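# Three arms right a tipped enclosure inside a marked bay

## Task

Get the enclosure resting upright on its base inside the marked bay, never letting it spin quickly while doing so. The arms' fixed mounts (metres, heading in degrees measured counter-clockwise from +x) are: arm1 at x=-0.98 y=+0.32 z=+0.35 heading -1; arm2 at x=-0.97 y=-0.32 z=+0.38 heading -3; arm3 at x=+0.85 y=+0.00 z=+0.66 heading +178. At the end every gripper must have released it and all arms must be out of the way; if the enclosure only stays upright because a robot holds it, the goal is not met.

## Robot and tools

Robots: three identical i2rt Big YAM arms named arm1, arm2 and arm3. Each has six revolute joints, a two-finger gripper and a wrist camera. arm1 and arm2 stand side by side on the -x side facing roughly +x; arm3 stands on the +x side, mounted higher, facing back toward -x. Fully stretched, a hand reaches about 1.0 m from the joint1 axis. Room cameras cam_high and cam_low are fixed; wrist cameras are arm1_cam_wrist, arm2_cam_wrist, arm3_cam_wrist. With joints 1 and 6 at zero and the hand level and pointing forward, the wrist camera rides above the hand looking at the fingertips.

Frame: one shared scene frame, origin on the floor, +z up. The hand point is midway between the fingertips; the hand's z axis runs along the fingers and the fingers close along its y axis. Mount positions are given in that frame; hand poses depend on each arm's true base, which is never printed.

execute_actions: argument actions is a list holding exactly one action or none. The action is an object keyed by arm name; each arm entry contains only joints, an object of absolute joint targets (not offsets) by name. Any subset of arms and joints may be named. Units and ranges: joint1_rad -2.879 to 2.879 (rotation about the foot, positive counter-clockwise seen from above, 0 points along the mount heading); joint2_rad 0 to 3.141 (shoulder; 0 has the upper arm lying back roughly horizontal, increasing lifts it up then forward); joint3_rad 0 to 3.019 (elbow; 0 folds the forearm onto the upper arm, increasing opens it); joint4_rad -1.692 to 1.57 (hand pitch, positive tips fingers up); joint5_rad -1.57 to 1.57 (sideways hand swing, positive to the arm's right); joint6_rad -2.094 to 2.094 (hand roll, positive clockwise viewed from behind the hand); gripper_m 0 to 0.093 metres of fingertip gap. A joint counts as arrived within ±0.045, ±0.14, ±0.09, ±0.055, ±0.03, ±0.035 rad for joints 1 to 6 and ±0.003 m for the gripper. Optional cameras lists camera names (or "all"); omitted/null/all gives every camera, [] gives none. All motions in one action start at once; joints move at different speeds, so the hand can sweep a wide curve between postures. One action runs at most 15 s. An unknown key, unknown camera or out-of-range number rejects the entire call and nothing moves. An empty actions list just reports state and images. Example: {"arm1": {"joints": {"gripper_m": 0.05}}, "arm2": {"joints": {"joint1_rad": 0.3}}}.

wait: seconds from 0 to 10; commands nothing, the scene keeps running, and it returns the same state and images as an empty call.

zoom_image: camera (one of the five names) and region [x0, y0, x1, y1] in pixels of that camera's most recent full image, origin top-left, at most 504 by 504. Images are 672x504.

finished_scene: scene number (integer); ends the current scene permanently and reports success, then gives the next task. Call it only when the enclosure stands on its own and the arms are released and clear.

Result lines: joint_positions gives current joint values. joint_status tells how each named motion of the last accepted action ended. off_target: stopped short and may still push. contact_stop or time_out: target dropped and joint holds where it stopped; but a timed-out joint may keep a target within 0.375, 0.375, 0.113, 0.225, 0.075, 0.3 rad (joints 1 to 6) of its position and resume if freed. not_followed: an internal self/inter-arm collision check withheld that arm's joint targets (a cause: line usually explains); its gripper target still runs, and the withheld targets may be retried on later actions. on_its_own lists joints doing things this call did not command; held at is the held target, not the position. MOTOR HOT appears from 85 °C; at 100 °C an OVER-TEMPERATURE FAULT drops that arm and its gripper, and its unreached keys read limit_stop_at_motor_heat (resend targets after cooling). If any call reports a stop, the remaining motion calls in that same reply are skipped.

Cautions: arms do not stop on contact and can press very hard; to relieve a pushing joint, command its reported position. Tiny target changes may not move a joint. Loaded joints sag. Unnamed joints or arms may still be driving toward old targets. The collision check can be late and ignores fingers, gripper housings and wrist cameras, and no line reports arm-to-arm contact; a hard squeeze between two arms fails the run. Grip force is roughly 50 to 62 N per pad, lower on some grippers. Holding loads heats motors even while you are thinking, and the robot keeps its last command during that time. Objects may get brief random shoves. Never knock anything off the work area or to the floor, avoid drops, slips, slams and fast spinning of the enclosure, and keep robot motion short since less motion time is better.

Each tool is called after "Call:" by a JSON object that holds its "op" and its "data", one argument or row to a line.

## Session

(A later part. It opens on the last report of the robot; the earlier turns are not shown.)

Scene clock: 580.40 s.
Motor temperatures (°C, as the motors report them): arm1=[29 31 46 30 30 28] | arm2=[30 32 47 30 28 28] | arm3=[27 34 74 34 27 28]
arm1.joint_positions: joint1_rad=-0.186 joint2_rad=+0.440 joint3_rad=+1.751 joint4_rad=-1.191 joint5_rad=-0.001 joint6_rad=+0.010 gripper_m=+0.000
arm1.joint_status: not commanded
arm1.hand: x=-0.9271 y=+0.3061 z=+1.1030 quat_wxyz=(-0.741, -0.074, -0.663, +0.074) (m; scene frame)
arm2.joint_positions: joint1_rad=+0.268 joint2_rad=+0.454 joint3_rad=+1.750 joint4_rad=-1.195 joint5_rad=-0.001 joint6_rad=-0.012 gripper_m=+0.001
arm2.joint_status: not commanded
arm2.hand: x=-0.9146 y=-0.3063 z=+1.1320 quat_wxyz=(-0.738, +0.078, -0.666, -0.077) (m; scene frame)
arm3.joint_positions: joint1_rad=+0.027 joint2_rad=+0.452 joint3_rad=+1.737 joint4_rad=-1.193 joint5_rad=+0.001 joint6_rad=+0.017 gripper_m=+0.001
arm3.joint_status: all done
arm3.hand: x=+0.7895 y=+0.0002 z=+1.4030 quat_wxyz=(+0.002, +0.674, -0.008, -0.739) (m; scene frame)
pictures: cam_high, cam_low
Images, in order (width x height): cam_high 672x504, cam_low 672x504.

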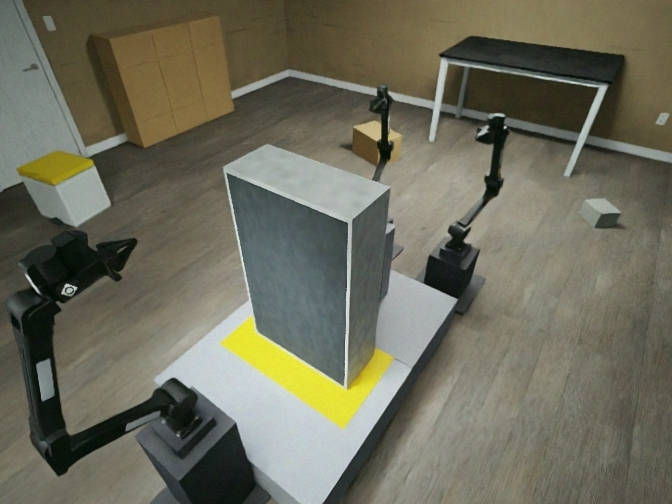

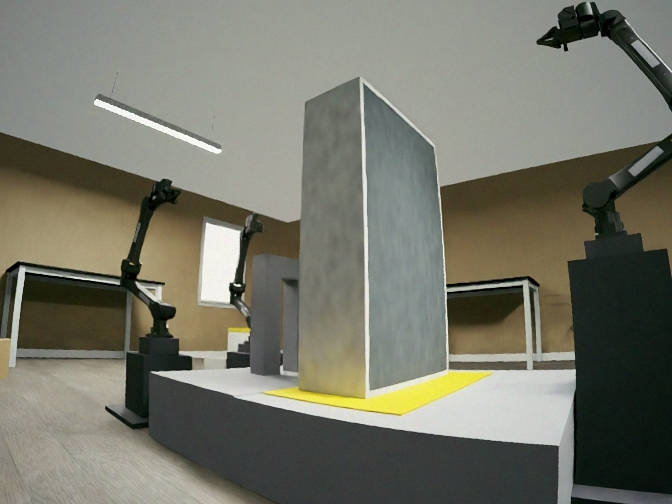

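Call:
{"op": "wait", "data": {
  "seconds": 10
}}

Call:
{"op": "wait", "data": {
  "seconds": 10
}}

Call:
{"op": "wait", "data": {
  "seconds": 10
}}

Call:
{"op": "wait", "data": {
  "seconds": 10
}}

Call:
{"op": "wait", "data": {
  "seconds": 10
}}

Call:
{"op": "wait", "data": {
  "seconds": 10
}}

Scene clock: 603.73 s.
Motor temperatures (°C, as the motors report them): arm1=[29 31 45 30 30 28] | arm2=[30 32 46 30 28 28] | arm3=[27 33 56 32 27 28]
arm1.joint_positions: joint1_rad=-0.186 joint2_rad=+0.440 joint3_rad=+1.751 joint4_rad=-1.191 joint5_rad=-0.001 joint6_rad=+0.010 gripper_m=+0.000
arm1.joint_status: not commanded
arm1.hand: x=-0.9271 y=+0.3061 z=+1.1030 quat_wxyz=(-0.741, -0.074, -0.663, +0.074) (m; scene frame)
arm2.joint_positions: joint1_rad=+0.268 joint2_rad=+0.454 joint3_rad=+1.750 joint4_rad=-1.195 joint5_rad=-0.001 joint6_rad=-0.012 gripper_m=+0.001
arm2.joint_status: not commanded
arm2.hand: x=-0.9146 y=-0.3063 z=+1.1320 quat_wxyz=(-0.738, +0.078, -0.666, -0.077) (m; scene frame)
arm3.joint_positions: joint1_rad=+0.027 joint2_rad=+0.452 joint3_rad=+1.737 joint4_rad=-1.193 joint5_rad=+0.001 joint6_rad=+0.017 gripper_m=+0.001
arm3.joint_status: all done
arm3.hand: x=+0.7895 y=+0.0002 z=+1.4030 quat_wxyz=(+0.002, +0.674, -0.008, -0.739) (m; scene frame)
wait: 10.00 s; at rest from the start
pictures: arm1_cam_wrist, arm2_cam_wrist, arm3_cam_wrist, cam_high, cam_low
Images, in order (width x height): arm1_cam_wrist 672x504, arm2_cam_wrist 672x504, arm3_cam_wrist 672x504, cam_high 672x504, cam_low 672x504.

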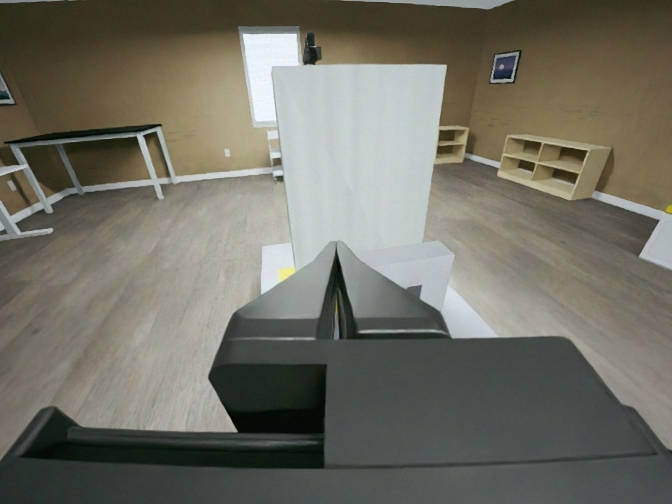

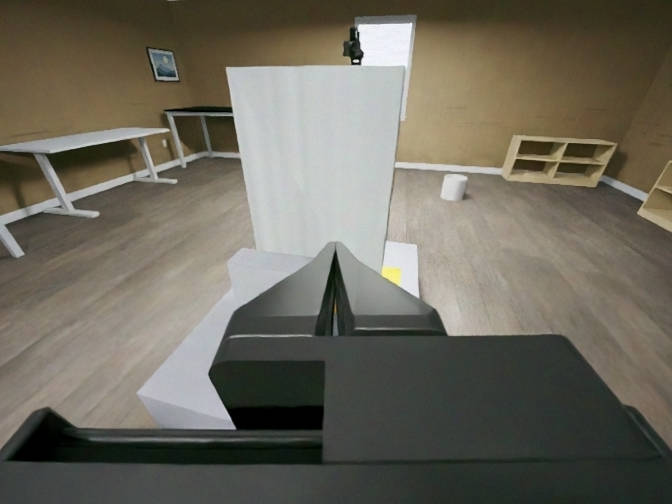

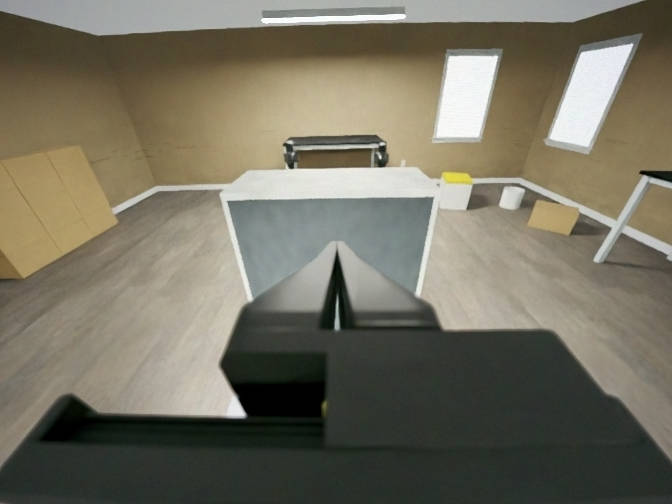

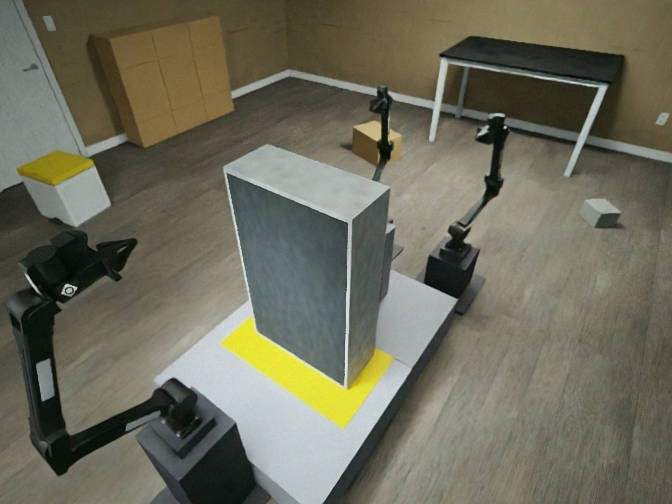

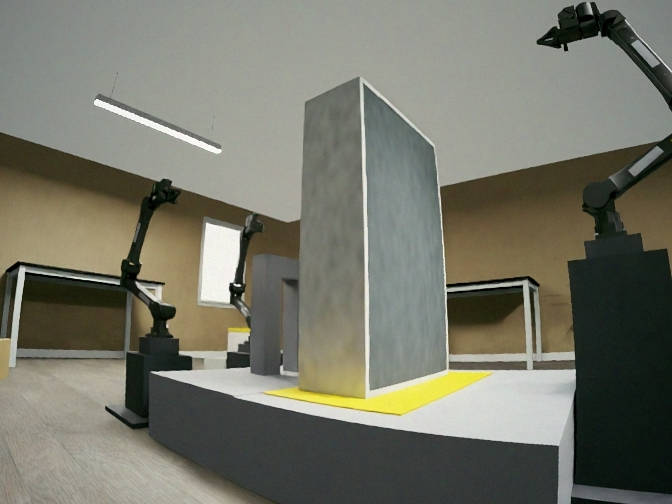

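Scene clock: 613.73 s.
Motor temperatures (°C, as the motors report them): arm1=[29 31 45 30 30 28] | arm2=[30 32 46 30 28 28] | arm3=[27 33 54 31 27 28]
arm1.joint_positions: joint1_rad=-0.186 joint2_rad=+0.440 joint3_rad=+1.751 joint4_rad=-1.191 joint5_rad=-0.001 joint6_rad=+0.010 gripper_m=+0.000
arm1.joint_status: not commanded
arm1.hand: x=-0.9271 y=+0.3061 z=+1.1030 quat_wxyz=(-0.741, -0.074, -0.663, +0.074) (m; scene frame)
arm2.joint_positions: joint1_rad=+0.268 joint2_rad=+0.454 joint3_rad=+1.750 joint4_rad=-1.195 joint5_rad=-0.001 joint6_rad=-0.012 gripper_m=+0.001
arm2.joint_status: not commanded
arm2.hand: x=-0.9146 y=-0.3063 z=+1.1320 quat_wxyz=(-0.738, +0.078, -0.666, -0.077) (m; scene frame)
arm3.joint_positions: joint1_rad=+0.027 joint2_rad=+0.452 joint3_rad=+1.737 joint4_rad=-1.193 joint5_rad=+0.001 joint6_rad=+0.017 gripper_m=+0.001
arm3.joint_status: all done
arm3.hand: x=+0.7895 y=+0.0002 z=+1.4030 quat_wxyz=(+0.002, +0.674, -0.008, -0.739) (m; scene frame)
wait: 10.00 s; at rest by 0.27 s
pictures: arm1_cam_wrist, arm2_cam_wrist, arm3_cam_wrist, cam_high, cam_low
Images, in order (width x height): arm1_cam_wrist 672x504, arm2_cam_wrist 672x504, arm3_cam_wrist 672x504, cam_high 672x504, cam_low 672x504.

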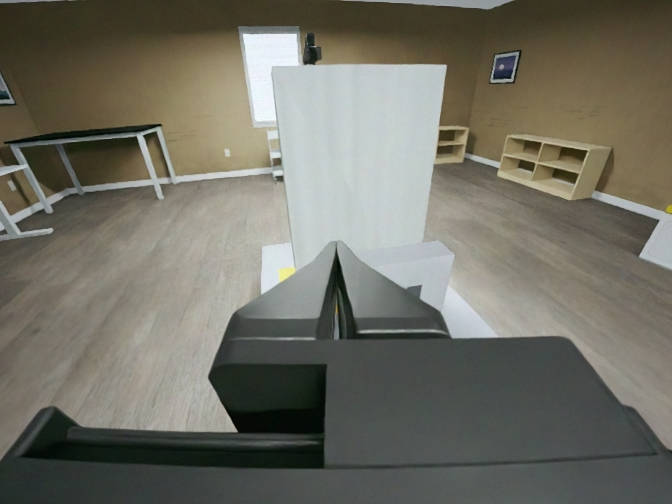

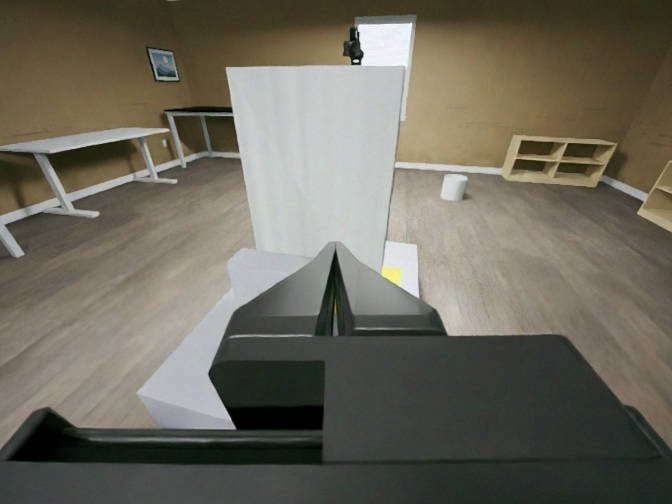

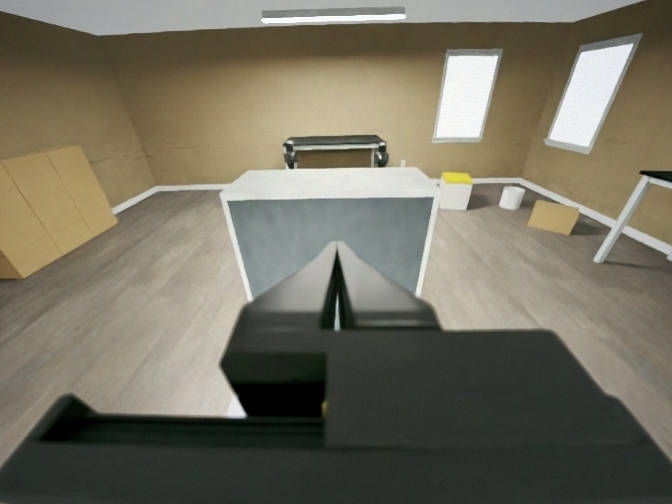

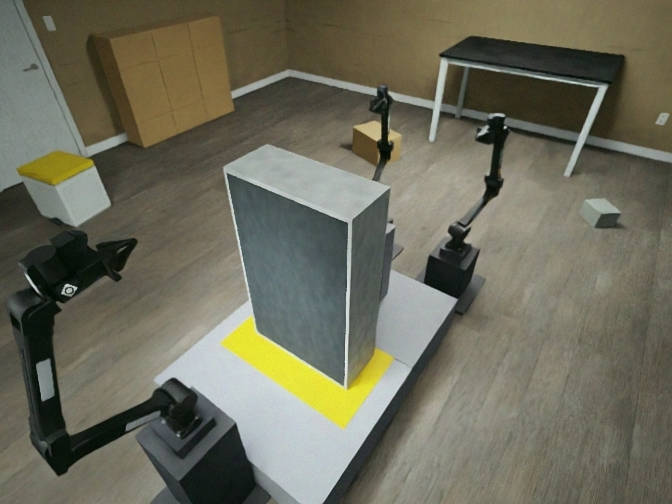

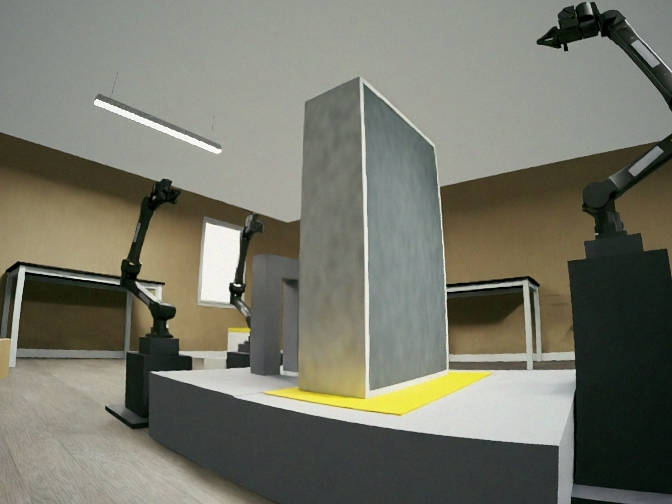

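Scene clock: 623.73 s.
Motor temperatures (°C, as the motors report them): arm1=[29 31 45 30 30 28] | arm2=[30 32 45 30 28 28] | arm3=[27 33 53 31 27 28]
arm1.joint_positions: joint1_rad=-0.186 joint2_rad=+0.440 joint3_rad=+1.751 joint4_rad=-1.191 joint5_rad=-0.001 joint6_rad=+0.010 gripper_m=+0.000
arm1.joint_status: not commanded
arm1.hand: x=-0.9271 y=+0.3061 z=+1.1030 quat_wxyz=(-0.741, -0.074, -0.663, +0.074) (m; scene frame)
arm2.joint_positions: joint1_rad=+0.268 joint2_rad=+0.454 joint3_rad=+1.750 joint4_rad=-1.195 joint5_rad=-0.001 joint6_rad=-0.012 gripper_m=+0.001
arm2.joint_status: not commanded
arm2.hand: x=-0.9146 y=-0.3063 z=+1.1320 quat_wxyz=(-0.738, +0.078, -0.666, -0.077) (m; scene frame)
arm3.joint_positions: joint1_rad=+0.027 joint2_rad=+0.452 joint3_rad=+1.737 joint4_rad=-1.193 joint5_rad=+0.001 joint6_rad=+0.017 gripper_m=+0.001
arm3.joint_status: all done
arm3.hand: x=+0.7895 y=+0.0002 z=+1.4030 quat_wxyz=(+0.002, +0.674, -0.008, -0.739) (m; scene frame)
wait: 10.00 s; at rest by 0.27 s
pictures: arm1_cam_wrist, arm2_cam_wrist, arm3_cam_wrist, cam_high, cam_low
Images, in order (width x height): arm1_cam_wrist 672x504, arm2_cam_wrist 672x504, arm3_cam_wrist 672x504, cam_high 672x504, cam_low 672x504.

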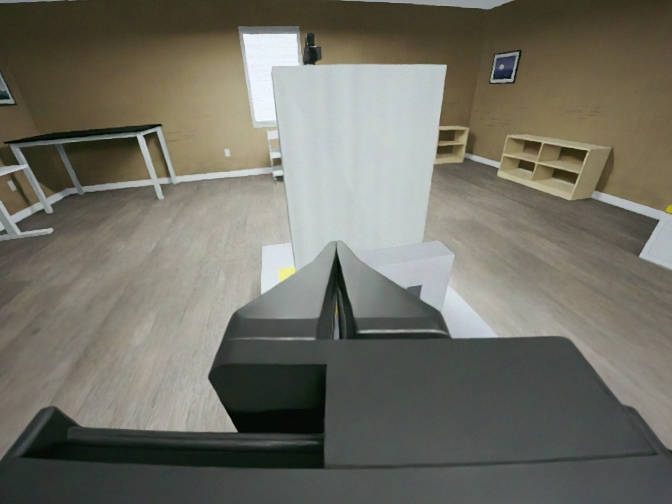

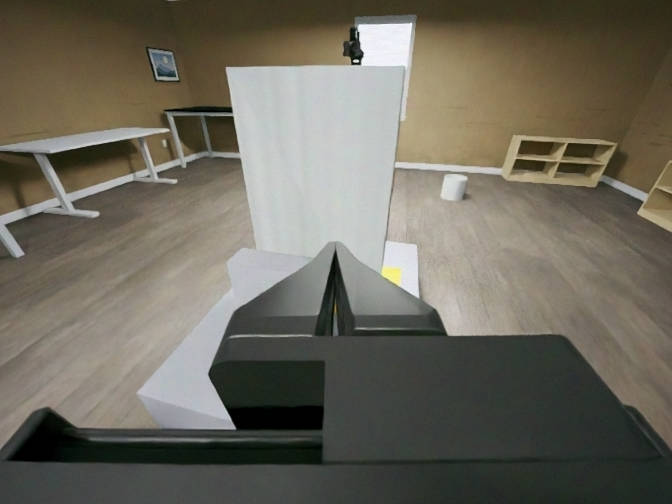

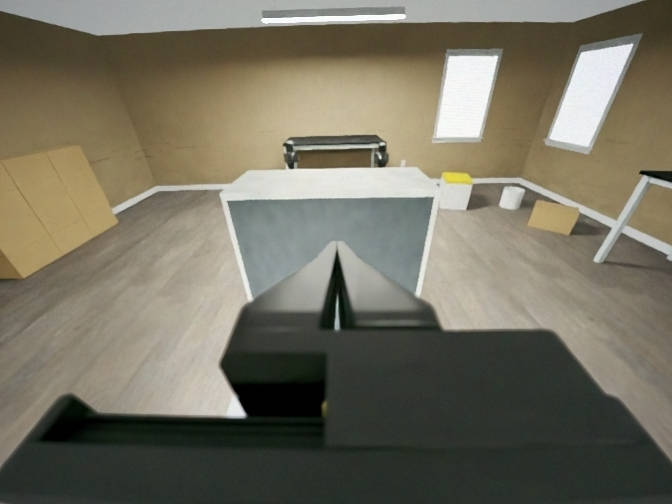

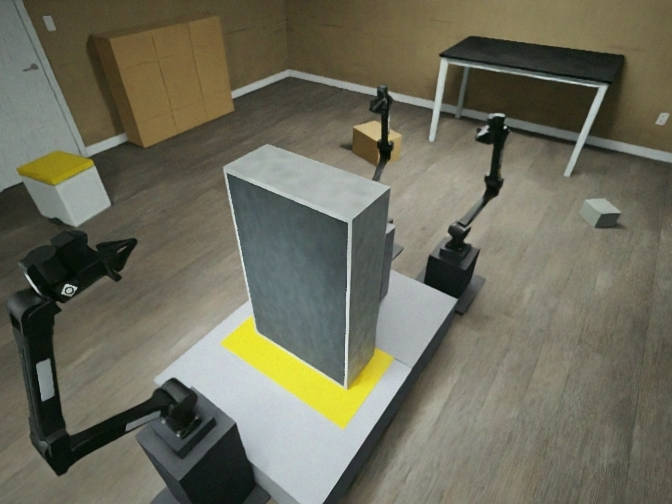

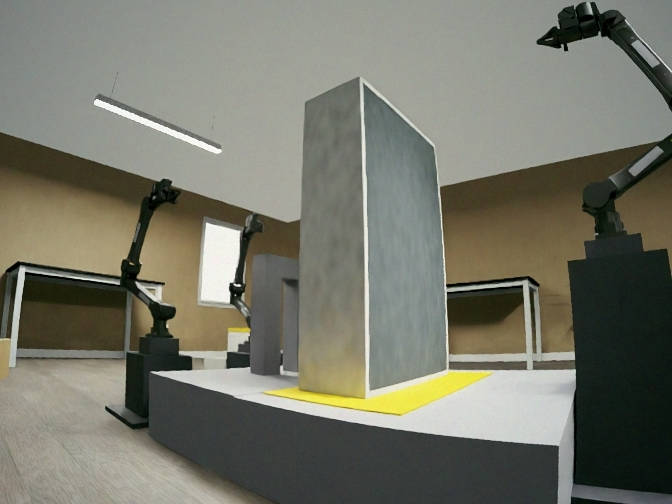

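Scene clock: 633.73 s.
Motor temperatures (°C, as the motors report them): arm1=[29 31 45 30 30 28] | arm2=[30 32 45 30 28 28] | arm3=[27 33 52 31 27 28]
arm1.joint_positions: joint1_rad=-0.186 joint2_rad=+0.440 joint3_rad=+1.751 joint4_rad=-1.191 joint5_rad=-0.001 joint6_rad=+0.010 gripper_m=+0.000
arm1.joint_status: not commanded
arm1.hand: x=-0.9271 y=+0.3061 z=+1.1030 quat_wxyz=(-0.741, -0.074, -0.663, +0.074) (m; scene frame)
arm2.joint_positions: joint1_rad=+0.268 joint2_rad=+0.454 joint3_rad=+1.750 joint4_rad=-1.195 joint5_rad=-0.001 joint6_rad=-0.012 gripper_m=+0.001
arm2.joint_status: not commanded
arm2.hand: x=-0.9146 y=-0.3063 z=+1.1320 quat_wxyz=(-0.738, +0.078, -0.666, -0.077) (m; scene frame)
arm3.joint_positions: joint1_rad=+0.027 joint2_rad=+0.452 joint3_rad=+1.737 joint4_rad=-1.193 joint5_rad=+0.001 joint6_rad=+0.017 gripper_m=+0.001
arm3.joint_status: all done
arm3.hand: x=+0.7895 y=+0.0002 z=+1.4030 quat_wxyz=(+0.002, +0.674, -0.008, -0.739) (m; scene frame)
wait: 10.00 s; at rest by 0.27 s
pictures: arm1_cam_wrist, arm2_cam_wrist, arm3_cam_wrist, cam_high, cam_low
Images, in order (width x height): arm1_cam_wrist 672x504, arm2_cam_wrist 672x504, arm3_cam_wrist 672x504, cam_high 672x504, cam_low 672x504.

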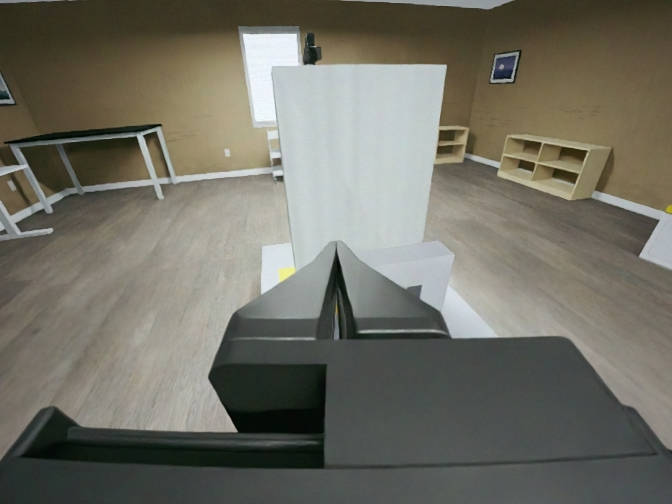

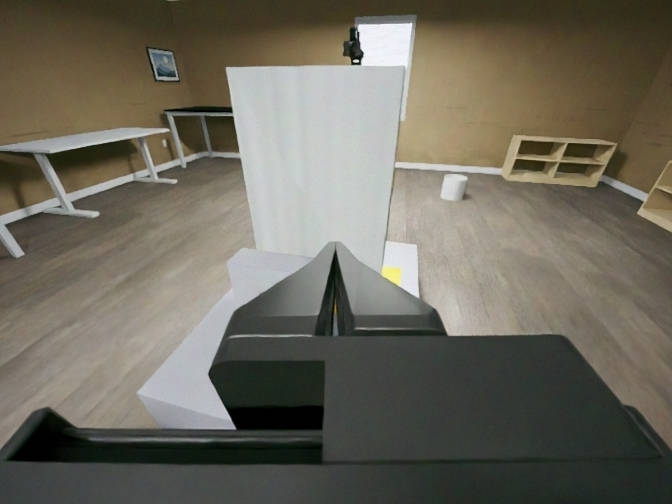

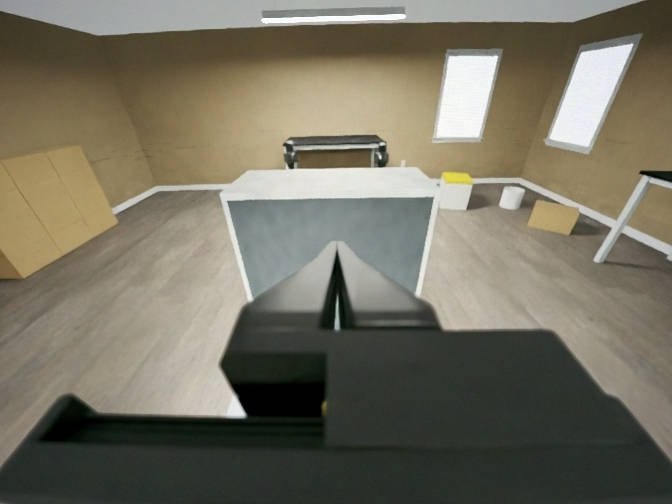

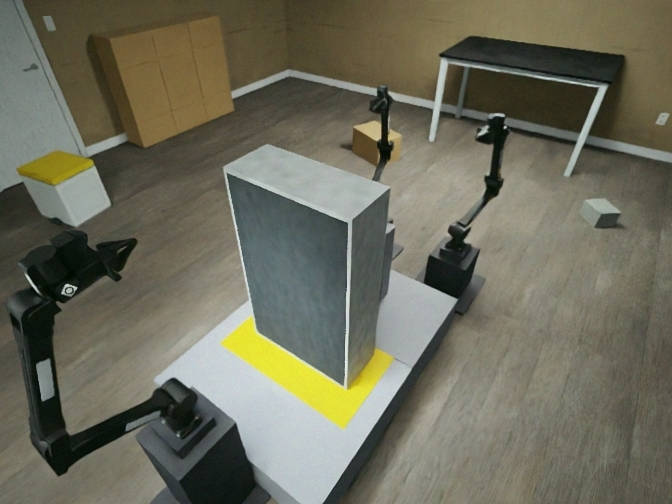

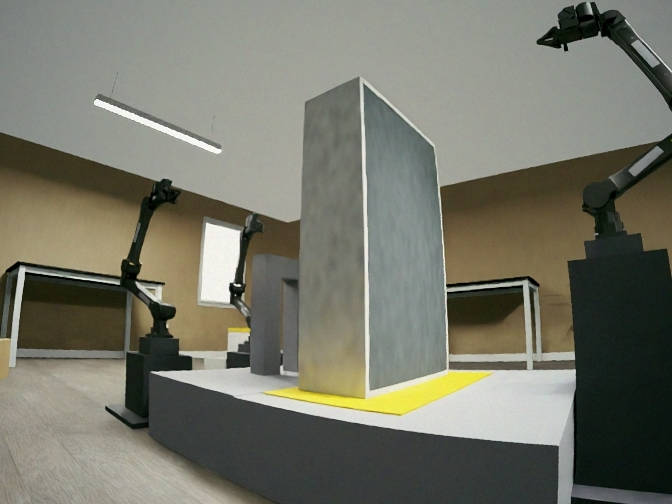

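Scene clock: 643.73 s.
Motor temperatures (°C, as the motors report them): arm1=[29 31 44 30 30 28] | arm2=[30 32 45 30 28 28] | arm3=[27 33 52 31 27 28]
arm1.joint_positions: joint1_rad=-0.186 joint2_rad=+0.440 joint3_rad=+1.751 joint4_rad=-1.191 joint5_rad=-0.001 joint6_rad=+0.010 gripper_m=+0.000
arm1.joint_status: not commanded
arm1.hand: x=-0.9271 y=+0.3061 z=+1.1030 quat_wxyz=(-0.741, -0.074, -0.663, +0.074) (m; scene frame)
arm2.joint_positions: joint1_rad=+0.268 joint2_rad=+0.454 joint3_rad=+1.750 joint4_rad=-1.195 joint5_rad=-0.001 joint6_rad=-0.012 gripper_m=+0.001
arm2.joint_status: not commanded
arm2.hand: x=-0.9146 y=-0.3063 z=+1.1320 quat_wxyz=(-0.738, +0.078, -0.666, -0.077) (m; scene frame)
arm3.joint_positions: joint1_rad=+0.027 joint2_rad=+0.452 joint3_rad=+1.737 joint4_rad=-1.193 joint5_rad=+0.001 joint6_rad=+0.017 gripper_m=+0.001
arm3.joint_status: all done
arm3.hand: x=+0.7895 y=+0.0002 z=+1.4030 quat_wxyz=(+0.002, +0.674, -0.008, -0.739) (m; scene frame)
wait: 10.00 s; at rest by 0.27 s
pictures: arm1_cam_wrist, arm2_cam_wrist, arm3_cam_wrist, cam_high, cam_low
Images, in order (width x height): arm1_cam_wrist 672x504, arm2_cam_wrist 672x504, arm3_cam_wrist 672x504, cam_high 672x504, cam_low 672x504.

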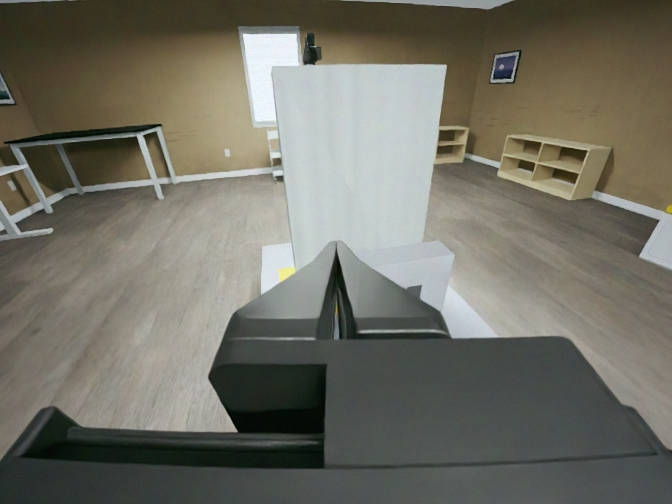

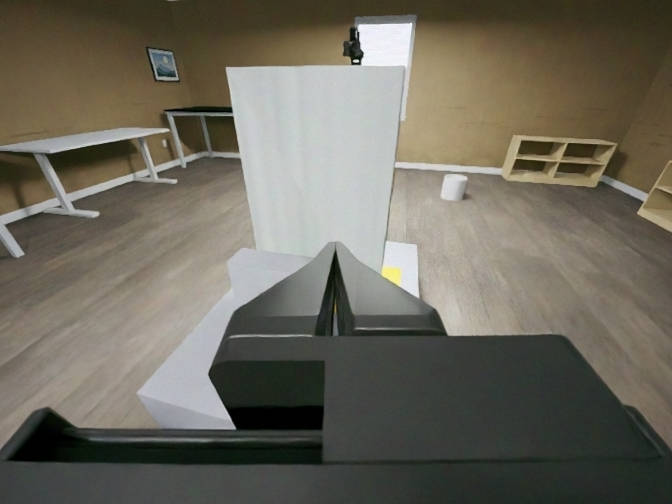

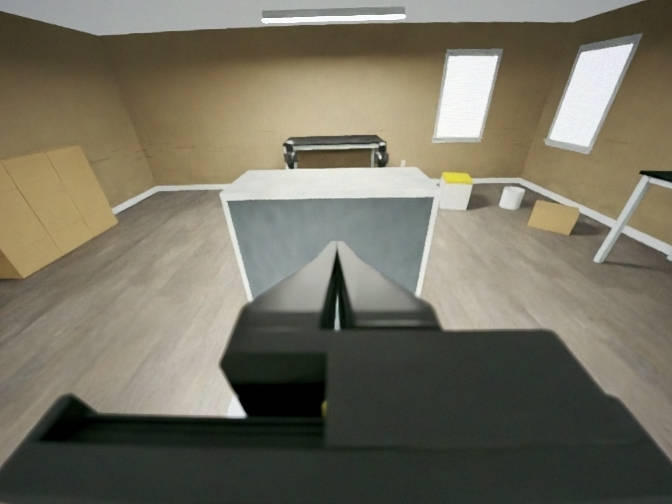

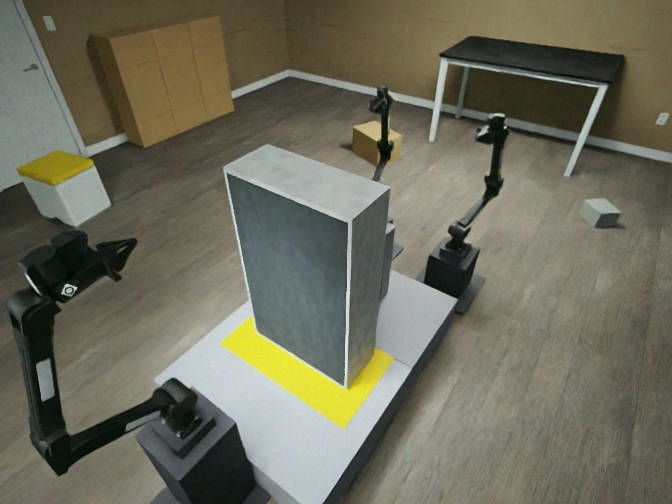

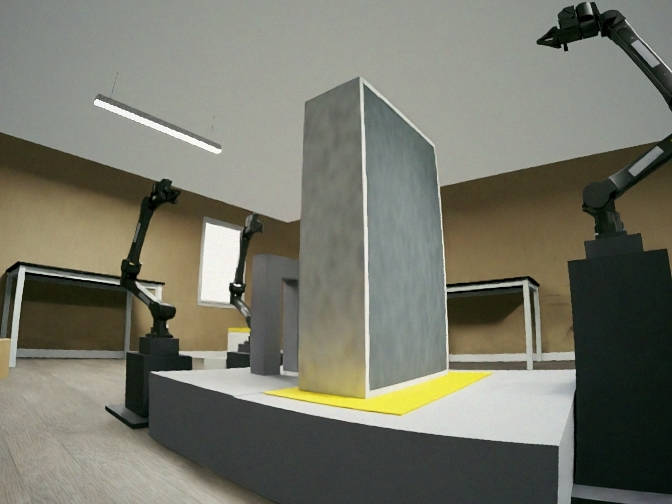

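Scene clock: 653.73 s.
Motor temperatures (°C, as the motors report them): arm1=[29 32 44 30 30 28] | arm2=[30 32 45 30 28 28] | arm3=[27 33 51 31 27 28]
arm1.joint_positions: joint1_rad=-0.186 joint2_rad=+0.440 joint3_rad=+1.751 joint4_rad=-1.191 joint5_rad=-0.001 joint6_rad=+0.010 gripper_m=+0.000
arm1.joint_status: not commanded
arm1.hand: x=-0.9271 y=+0.3061 z=+1.1030 quat_wxyz=(-0.741, -0.074, -0.663, +0.074) (m; scene frame)
arm2.joint_positions: joint1_rad=+0.268 joint2_rad=+0.454 joint3_rad=+1.750 joint4_rad=-1.195 joint5_rad=-0.001 joint6_rad=-0.012 gripper_m=+0.001
arm2.joint_status: not commanded
arm2.hand: x=-0.9146 y=-0.3063 z=+1.1320 quat_wxyz=(-0.738, +0.078, -0.666, -0.077) (m; scene frame)
arm3.joint_positions: joint1_rad=+0.027 joint2_rad=+0.452 joint3_rad=+1.737 joint4_rad=-1.193 joint5_rad=+0.001 joint6_rad=+0.017 gripper_m=+0.001
arm3.joint_status: all done
arm3.hand: x=+0.7895 y=+0.0002 z=+1.4030 quat_wxyz=(+0.002, +0.674, -0.008, -0.739) (m; scene frame)
wait: 10.00 s; at rest by 0.27 s
pictures: arm1_cam_wrist, arm2_cam_wrist, arm3_cam_wrist, cam_high, cam_low
Images, in order (width x height): arm1_cam_wrist 672x504, arm2_cam_wrist 672x504, arm3_cam_wrist 672x504, cam_high 672x504, cam_low 672x504.

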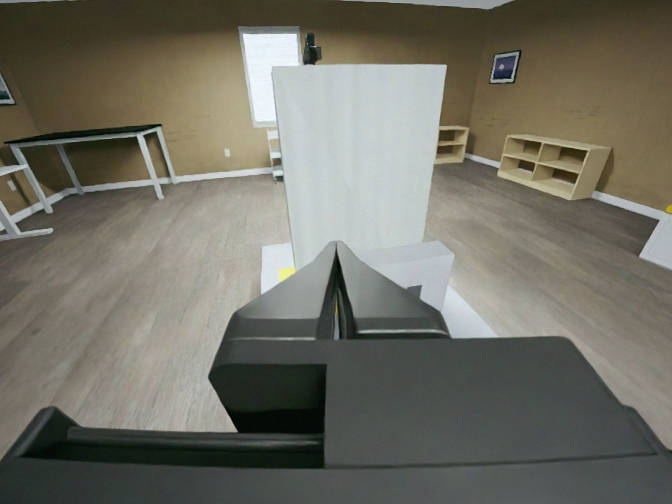

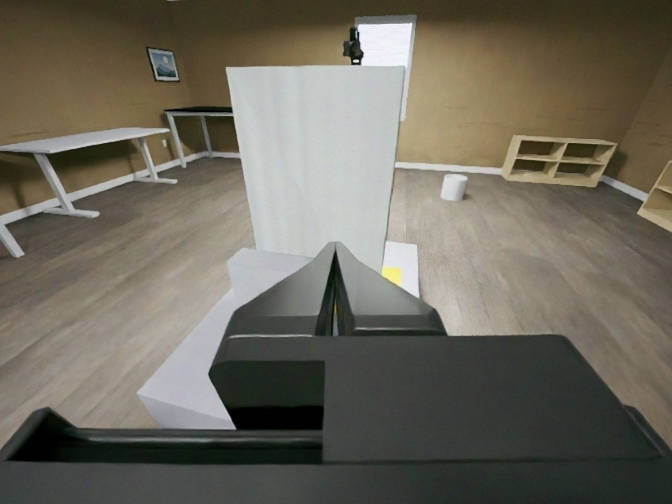

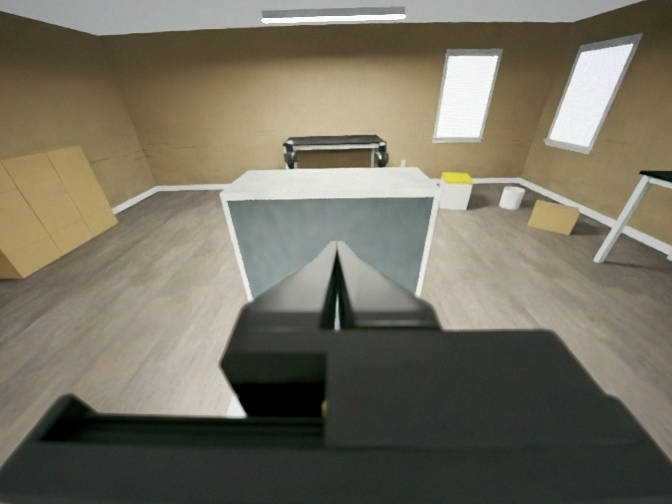

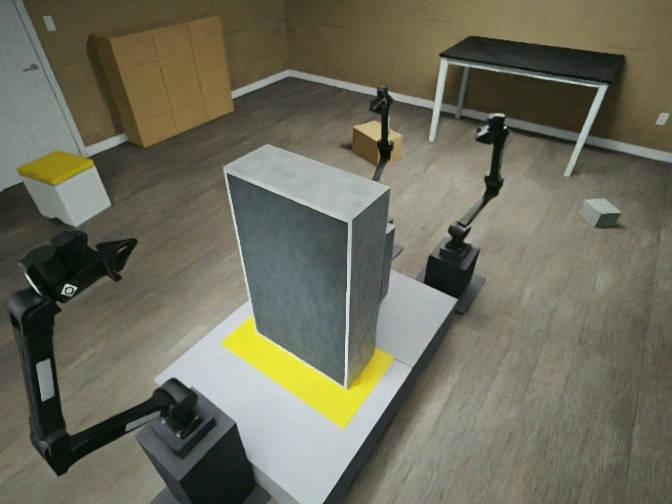

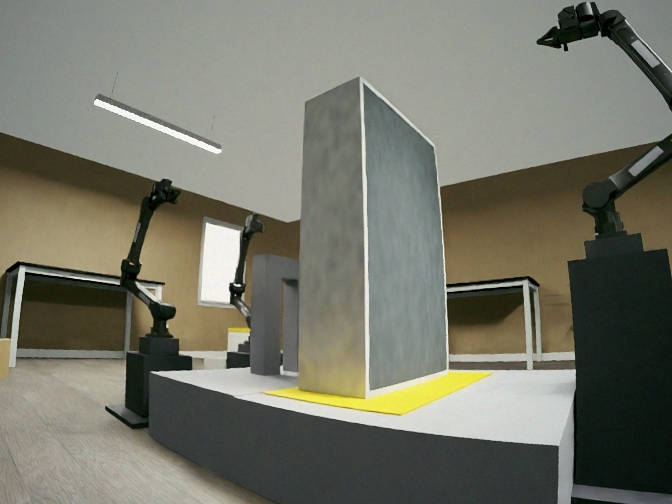

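Call:
{"op": "finished_scene", "data": {
  "scene": 1
}}

The scene is finished: the task was done.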